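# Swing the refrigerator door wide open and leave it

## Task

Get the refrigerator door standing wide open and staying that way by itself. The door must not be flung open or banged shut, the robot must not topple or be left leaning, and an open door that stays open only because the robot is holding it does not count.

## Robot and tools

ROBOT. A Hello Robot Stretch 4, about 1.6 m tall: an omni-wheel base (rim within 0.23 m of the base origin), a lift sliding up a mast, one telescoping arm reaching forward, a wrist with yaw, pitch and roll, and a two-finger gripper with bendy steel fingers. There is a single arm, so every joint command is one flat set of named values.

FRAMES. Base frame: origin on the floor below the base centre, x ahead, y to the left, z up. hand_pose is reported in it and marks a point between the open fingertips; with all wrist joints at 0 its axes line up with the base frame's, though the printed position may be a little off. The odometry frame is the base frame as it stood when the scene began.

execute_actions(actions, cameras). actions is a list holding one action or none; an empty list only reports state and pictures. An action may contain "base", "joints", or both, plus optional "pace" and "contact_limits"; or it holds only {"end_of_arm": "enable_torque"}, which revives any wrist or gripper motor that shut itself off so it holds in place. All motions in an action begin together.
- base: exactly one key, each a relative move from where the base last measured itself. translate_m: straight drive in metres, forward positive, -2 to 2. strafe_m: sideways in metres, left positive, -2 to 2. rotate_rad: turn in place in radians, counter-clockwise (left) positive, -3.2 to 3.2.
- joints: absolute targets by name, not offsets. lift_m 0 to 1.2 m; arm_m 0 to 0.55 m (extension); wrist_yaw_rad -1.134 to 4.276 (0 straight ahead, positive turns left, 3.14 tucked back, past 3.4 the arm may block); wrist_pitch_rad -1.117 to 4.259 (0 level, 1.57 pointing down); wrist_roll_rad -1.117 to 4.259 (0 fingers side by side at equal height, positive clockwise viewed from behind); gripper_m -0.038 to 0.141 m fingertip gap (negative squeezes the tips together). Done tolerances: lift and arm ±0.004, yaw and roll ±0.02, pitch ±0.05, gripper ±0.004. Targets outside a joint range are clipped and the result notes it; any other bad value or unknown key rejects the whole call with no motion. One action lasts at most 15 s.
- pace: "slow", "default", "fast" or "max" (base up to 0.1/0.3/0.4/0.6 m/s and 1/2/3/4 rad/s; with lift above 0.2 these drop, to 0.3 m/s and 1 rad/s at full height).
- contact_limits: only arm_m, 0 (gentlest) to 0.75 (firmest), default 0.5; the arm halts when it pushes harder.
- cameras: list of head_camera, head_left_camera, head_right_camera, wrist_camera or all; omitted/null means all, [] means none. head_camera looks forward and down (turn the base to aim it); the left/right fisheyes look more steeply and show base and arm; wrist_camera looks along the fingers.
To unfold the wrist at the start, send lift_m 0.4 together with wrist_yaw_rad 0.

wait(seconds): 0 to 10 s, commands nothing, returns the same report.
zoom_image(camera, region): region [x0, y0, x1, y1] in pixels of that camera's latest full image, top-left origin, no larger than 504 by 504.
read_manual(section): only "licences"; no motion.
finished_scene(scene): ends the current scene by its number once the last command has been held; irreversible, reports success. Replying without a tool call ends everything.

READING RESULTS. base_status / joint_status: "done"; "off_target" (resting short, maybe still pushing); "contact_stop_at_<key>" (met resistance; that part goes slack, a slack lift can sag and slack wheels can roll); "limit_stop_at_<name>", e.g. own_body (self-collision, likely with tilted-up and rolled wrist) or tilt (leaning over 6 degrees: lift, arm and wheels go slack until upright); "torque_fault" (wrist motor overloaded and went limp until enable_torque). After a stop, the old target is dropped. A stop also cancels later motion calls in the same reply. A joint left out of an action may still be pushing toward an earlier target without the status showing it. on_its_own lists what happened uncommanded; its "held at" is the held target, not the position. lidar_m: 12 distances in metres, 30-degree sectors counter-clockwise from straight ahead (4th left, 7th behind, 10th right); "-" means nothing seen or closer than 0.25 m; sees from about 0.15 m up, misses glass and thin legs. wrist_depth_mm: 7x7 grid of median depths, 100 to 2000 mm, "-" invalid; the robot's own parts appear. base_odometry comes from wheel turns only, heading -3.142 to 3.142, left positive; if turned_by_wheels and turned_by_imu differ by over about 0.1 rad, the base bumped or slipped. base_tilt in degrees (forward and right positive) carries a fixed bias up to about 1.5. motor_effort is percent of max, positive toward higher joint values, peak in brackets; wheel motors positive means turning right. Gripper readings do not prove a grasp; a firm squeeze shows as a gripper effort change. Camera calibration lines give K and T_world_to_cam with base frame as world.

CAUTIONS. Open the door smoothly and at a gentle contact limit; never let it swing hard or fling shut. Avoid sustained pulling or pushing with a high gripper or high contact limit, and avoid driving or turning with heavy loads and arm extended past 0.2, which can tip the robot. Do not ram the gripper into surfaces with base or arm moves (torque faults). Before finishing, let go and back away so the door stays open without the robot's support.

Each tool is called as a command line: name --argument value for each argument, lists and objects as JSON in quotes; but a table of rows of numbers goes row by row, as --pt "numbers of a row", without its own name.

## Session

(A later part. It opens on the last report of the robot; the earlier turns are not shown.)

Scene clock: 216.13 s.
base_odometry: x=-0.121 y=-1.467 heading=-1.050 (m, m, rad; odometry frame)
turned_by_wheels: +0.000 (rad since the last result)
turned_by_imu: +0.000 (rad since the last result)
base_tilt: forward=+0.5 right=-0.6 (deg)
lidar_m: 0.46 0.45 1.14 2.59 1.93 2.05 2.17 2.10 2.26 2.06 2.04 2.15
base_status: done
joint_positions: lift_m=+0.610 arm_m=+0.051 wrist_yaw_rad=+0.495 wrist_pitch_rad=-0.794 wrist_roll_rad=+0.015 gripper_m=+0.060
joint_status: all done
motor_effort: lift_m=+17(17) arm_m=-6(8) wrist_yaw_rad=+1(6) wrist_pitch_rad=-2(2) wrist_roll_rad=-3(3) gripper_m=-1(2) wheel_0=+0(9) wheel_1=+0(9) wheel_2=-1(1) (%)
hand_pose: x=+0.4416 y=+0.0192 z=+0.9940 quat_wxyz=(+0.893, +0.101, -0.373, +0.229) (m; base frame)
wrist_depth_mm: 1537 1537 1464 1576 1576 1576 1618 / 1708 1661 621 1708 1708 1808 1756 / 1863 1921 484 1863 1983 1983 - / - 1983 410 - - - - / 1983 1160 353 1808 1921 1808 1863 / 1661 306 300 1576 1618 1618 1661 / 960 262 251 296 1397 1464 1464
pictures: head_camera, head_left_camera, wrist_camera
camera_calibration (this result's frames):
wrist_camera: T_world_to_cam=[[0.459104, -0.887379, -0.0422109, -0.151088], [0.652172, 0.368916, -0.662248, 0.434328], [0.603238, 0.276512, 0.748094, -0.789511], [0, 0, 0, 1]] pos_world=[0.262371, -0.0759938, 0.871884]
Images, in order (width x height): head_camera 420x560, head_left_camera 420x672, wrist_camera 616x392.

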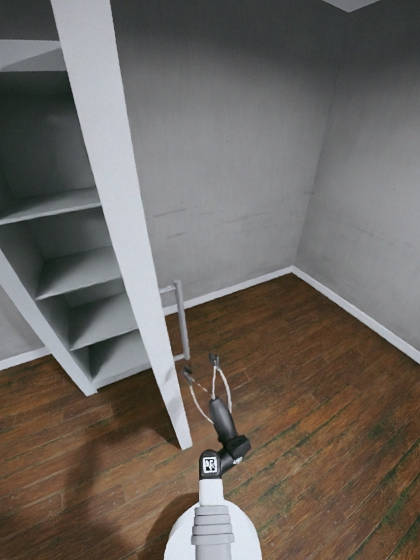

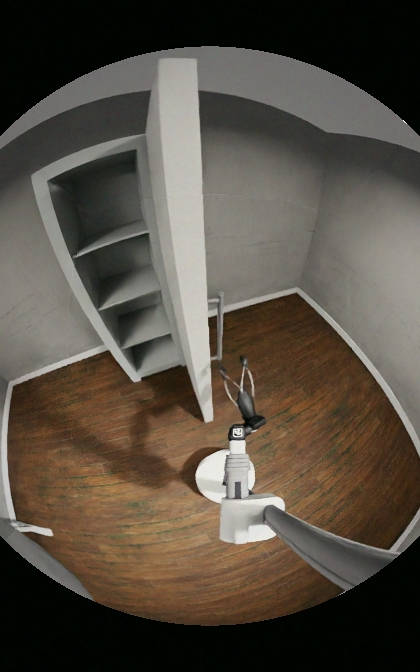

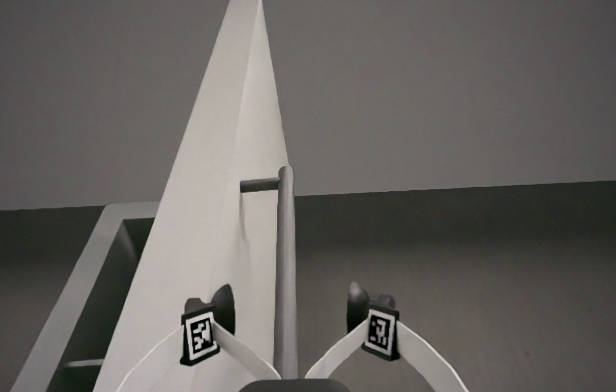

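The gripper is clear of the handle. I'll check that the door stays put.

wait --seconds 3

Scene clock: 219.93 s.
base_odometry: x=-0.121 y=-1.467 heading=-1.050 (m, m, rad; odometry frame)
turned_by_wheels: +0.000 (rad since the last result)
turned_by_imu: +0.000 (rad since the last result)
base_tilt: forward=+0.6 right=-0.6 (deg)
lidar_m: 0.46 0.45 1.17 2.63 1.95 2.05 2.15 2.11 2.24 2.06 2.04 2.16
base_status: done
joint_positions: lift_m=+0.610 arm_m=+0.051 wrist_yaw_rad=+0.495 wrist_pitch_rad=-0.794 wrist_roll_rad=+0.015 gripper_m=+0.060
joint_status: all done
motor_effort: lift_m=+17(17) arm_m=-6(8) wrist_yaw_rad=+1(6) wrist_pitch_rad=-3(2) wrist_roll_rad=-2(3) gripper_m=-1(2) wheel_0=+0(9) wheel_1=+0(9) wheel_2=-1(1) (%)
hand_pose: x=+0.4416 y=+0.0192 z=+0.9940 quat_wxyz=(+0.893, +0.101, -0.373, +0.229) (m; base frame)
wrist_depth_mm: 1537 1499 1499 1537 1537 1576 1618 / 1708 1661 621 1708 1756 1756 1756 / 1863 1863 484 1863 1921 1983 1983 / - - 410 - - - - / 1921 1160 353 1863 1863 1863 1808 / 1661 307 298 1576 1618 1576 1618 / 960 263 252 296 1397 1464 1464
wait: 3.00 s; at rest from the start
pictures: head_camera, head_left_camera, head_right_camera, wrist_camera
camera_calibration (this result's frames):
wrist_camera: T_world_to_cam=[[0.459104, -0.887379, -0.0422109, -0.151088], [0.652172, 0.368916, -0.662248, 0.434329], [0.603238, 0.276512, 0.748094, -0.789511], [0, 0, 0, 1]] pos_world=[0.262371, -0.0759938, 0.871884]
Images, in order (width x height): head_camera 420x560, head_left_camera 420x672, head_right_camera 420x672, wrist_camera 616x392.

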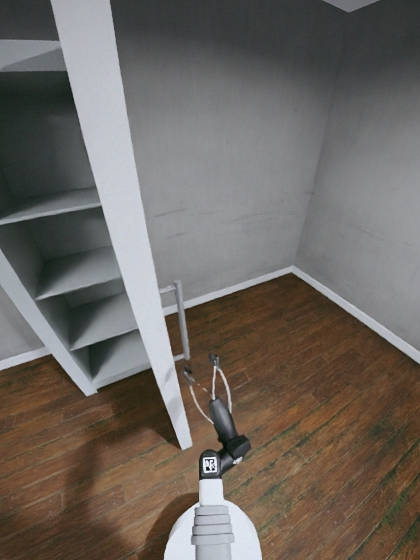

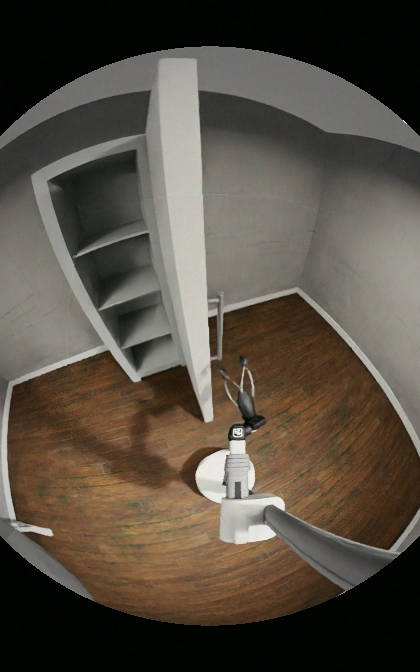

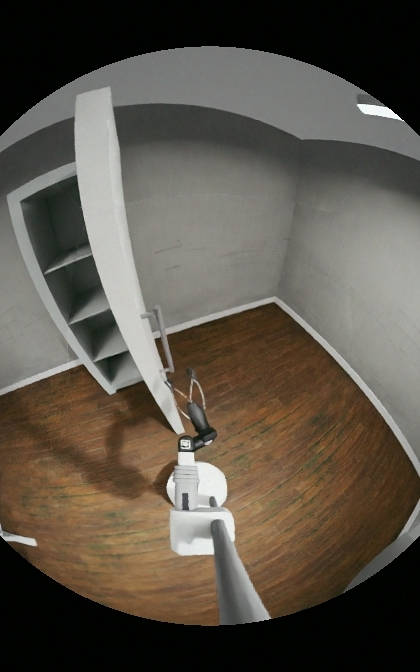

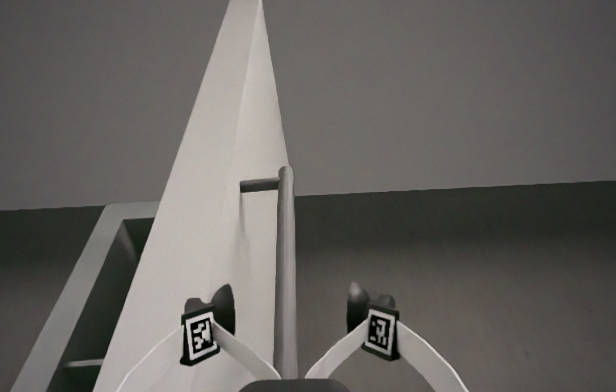

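zoom_image --camera "head_left_camera" --region '[110, 320, 270, 440]'

Region (110, 320, 270, 440) of head_left_camera's 420x672 image, scaled by 3.150, with more detail than that image has; it fills the top 378 rows of this view, and the rest is white.

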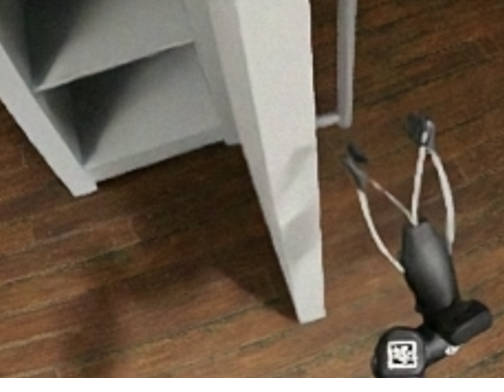

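finished_scene --scene 2

The scene is finished: the task was done.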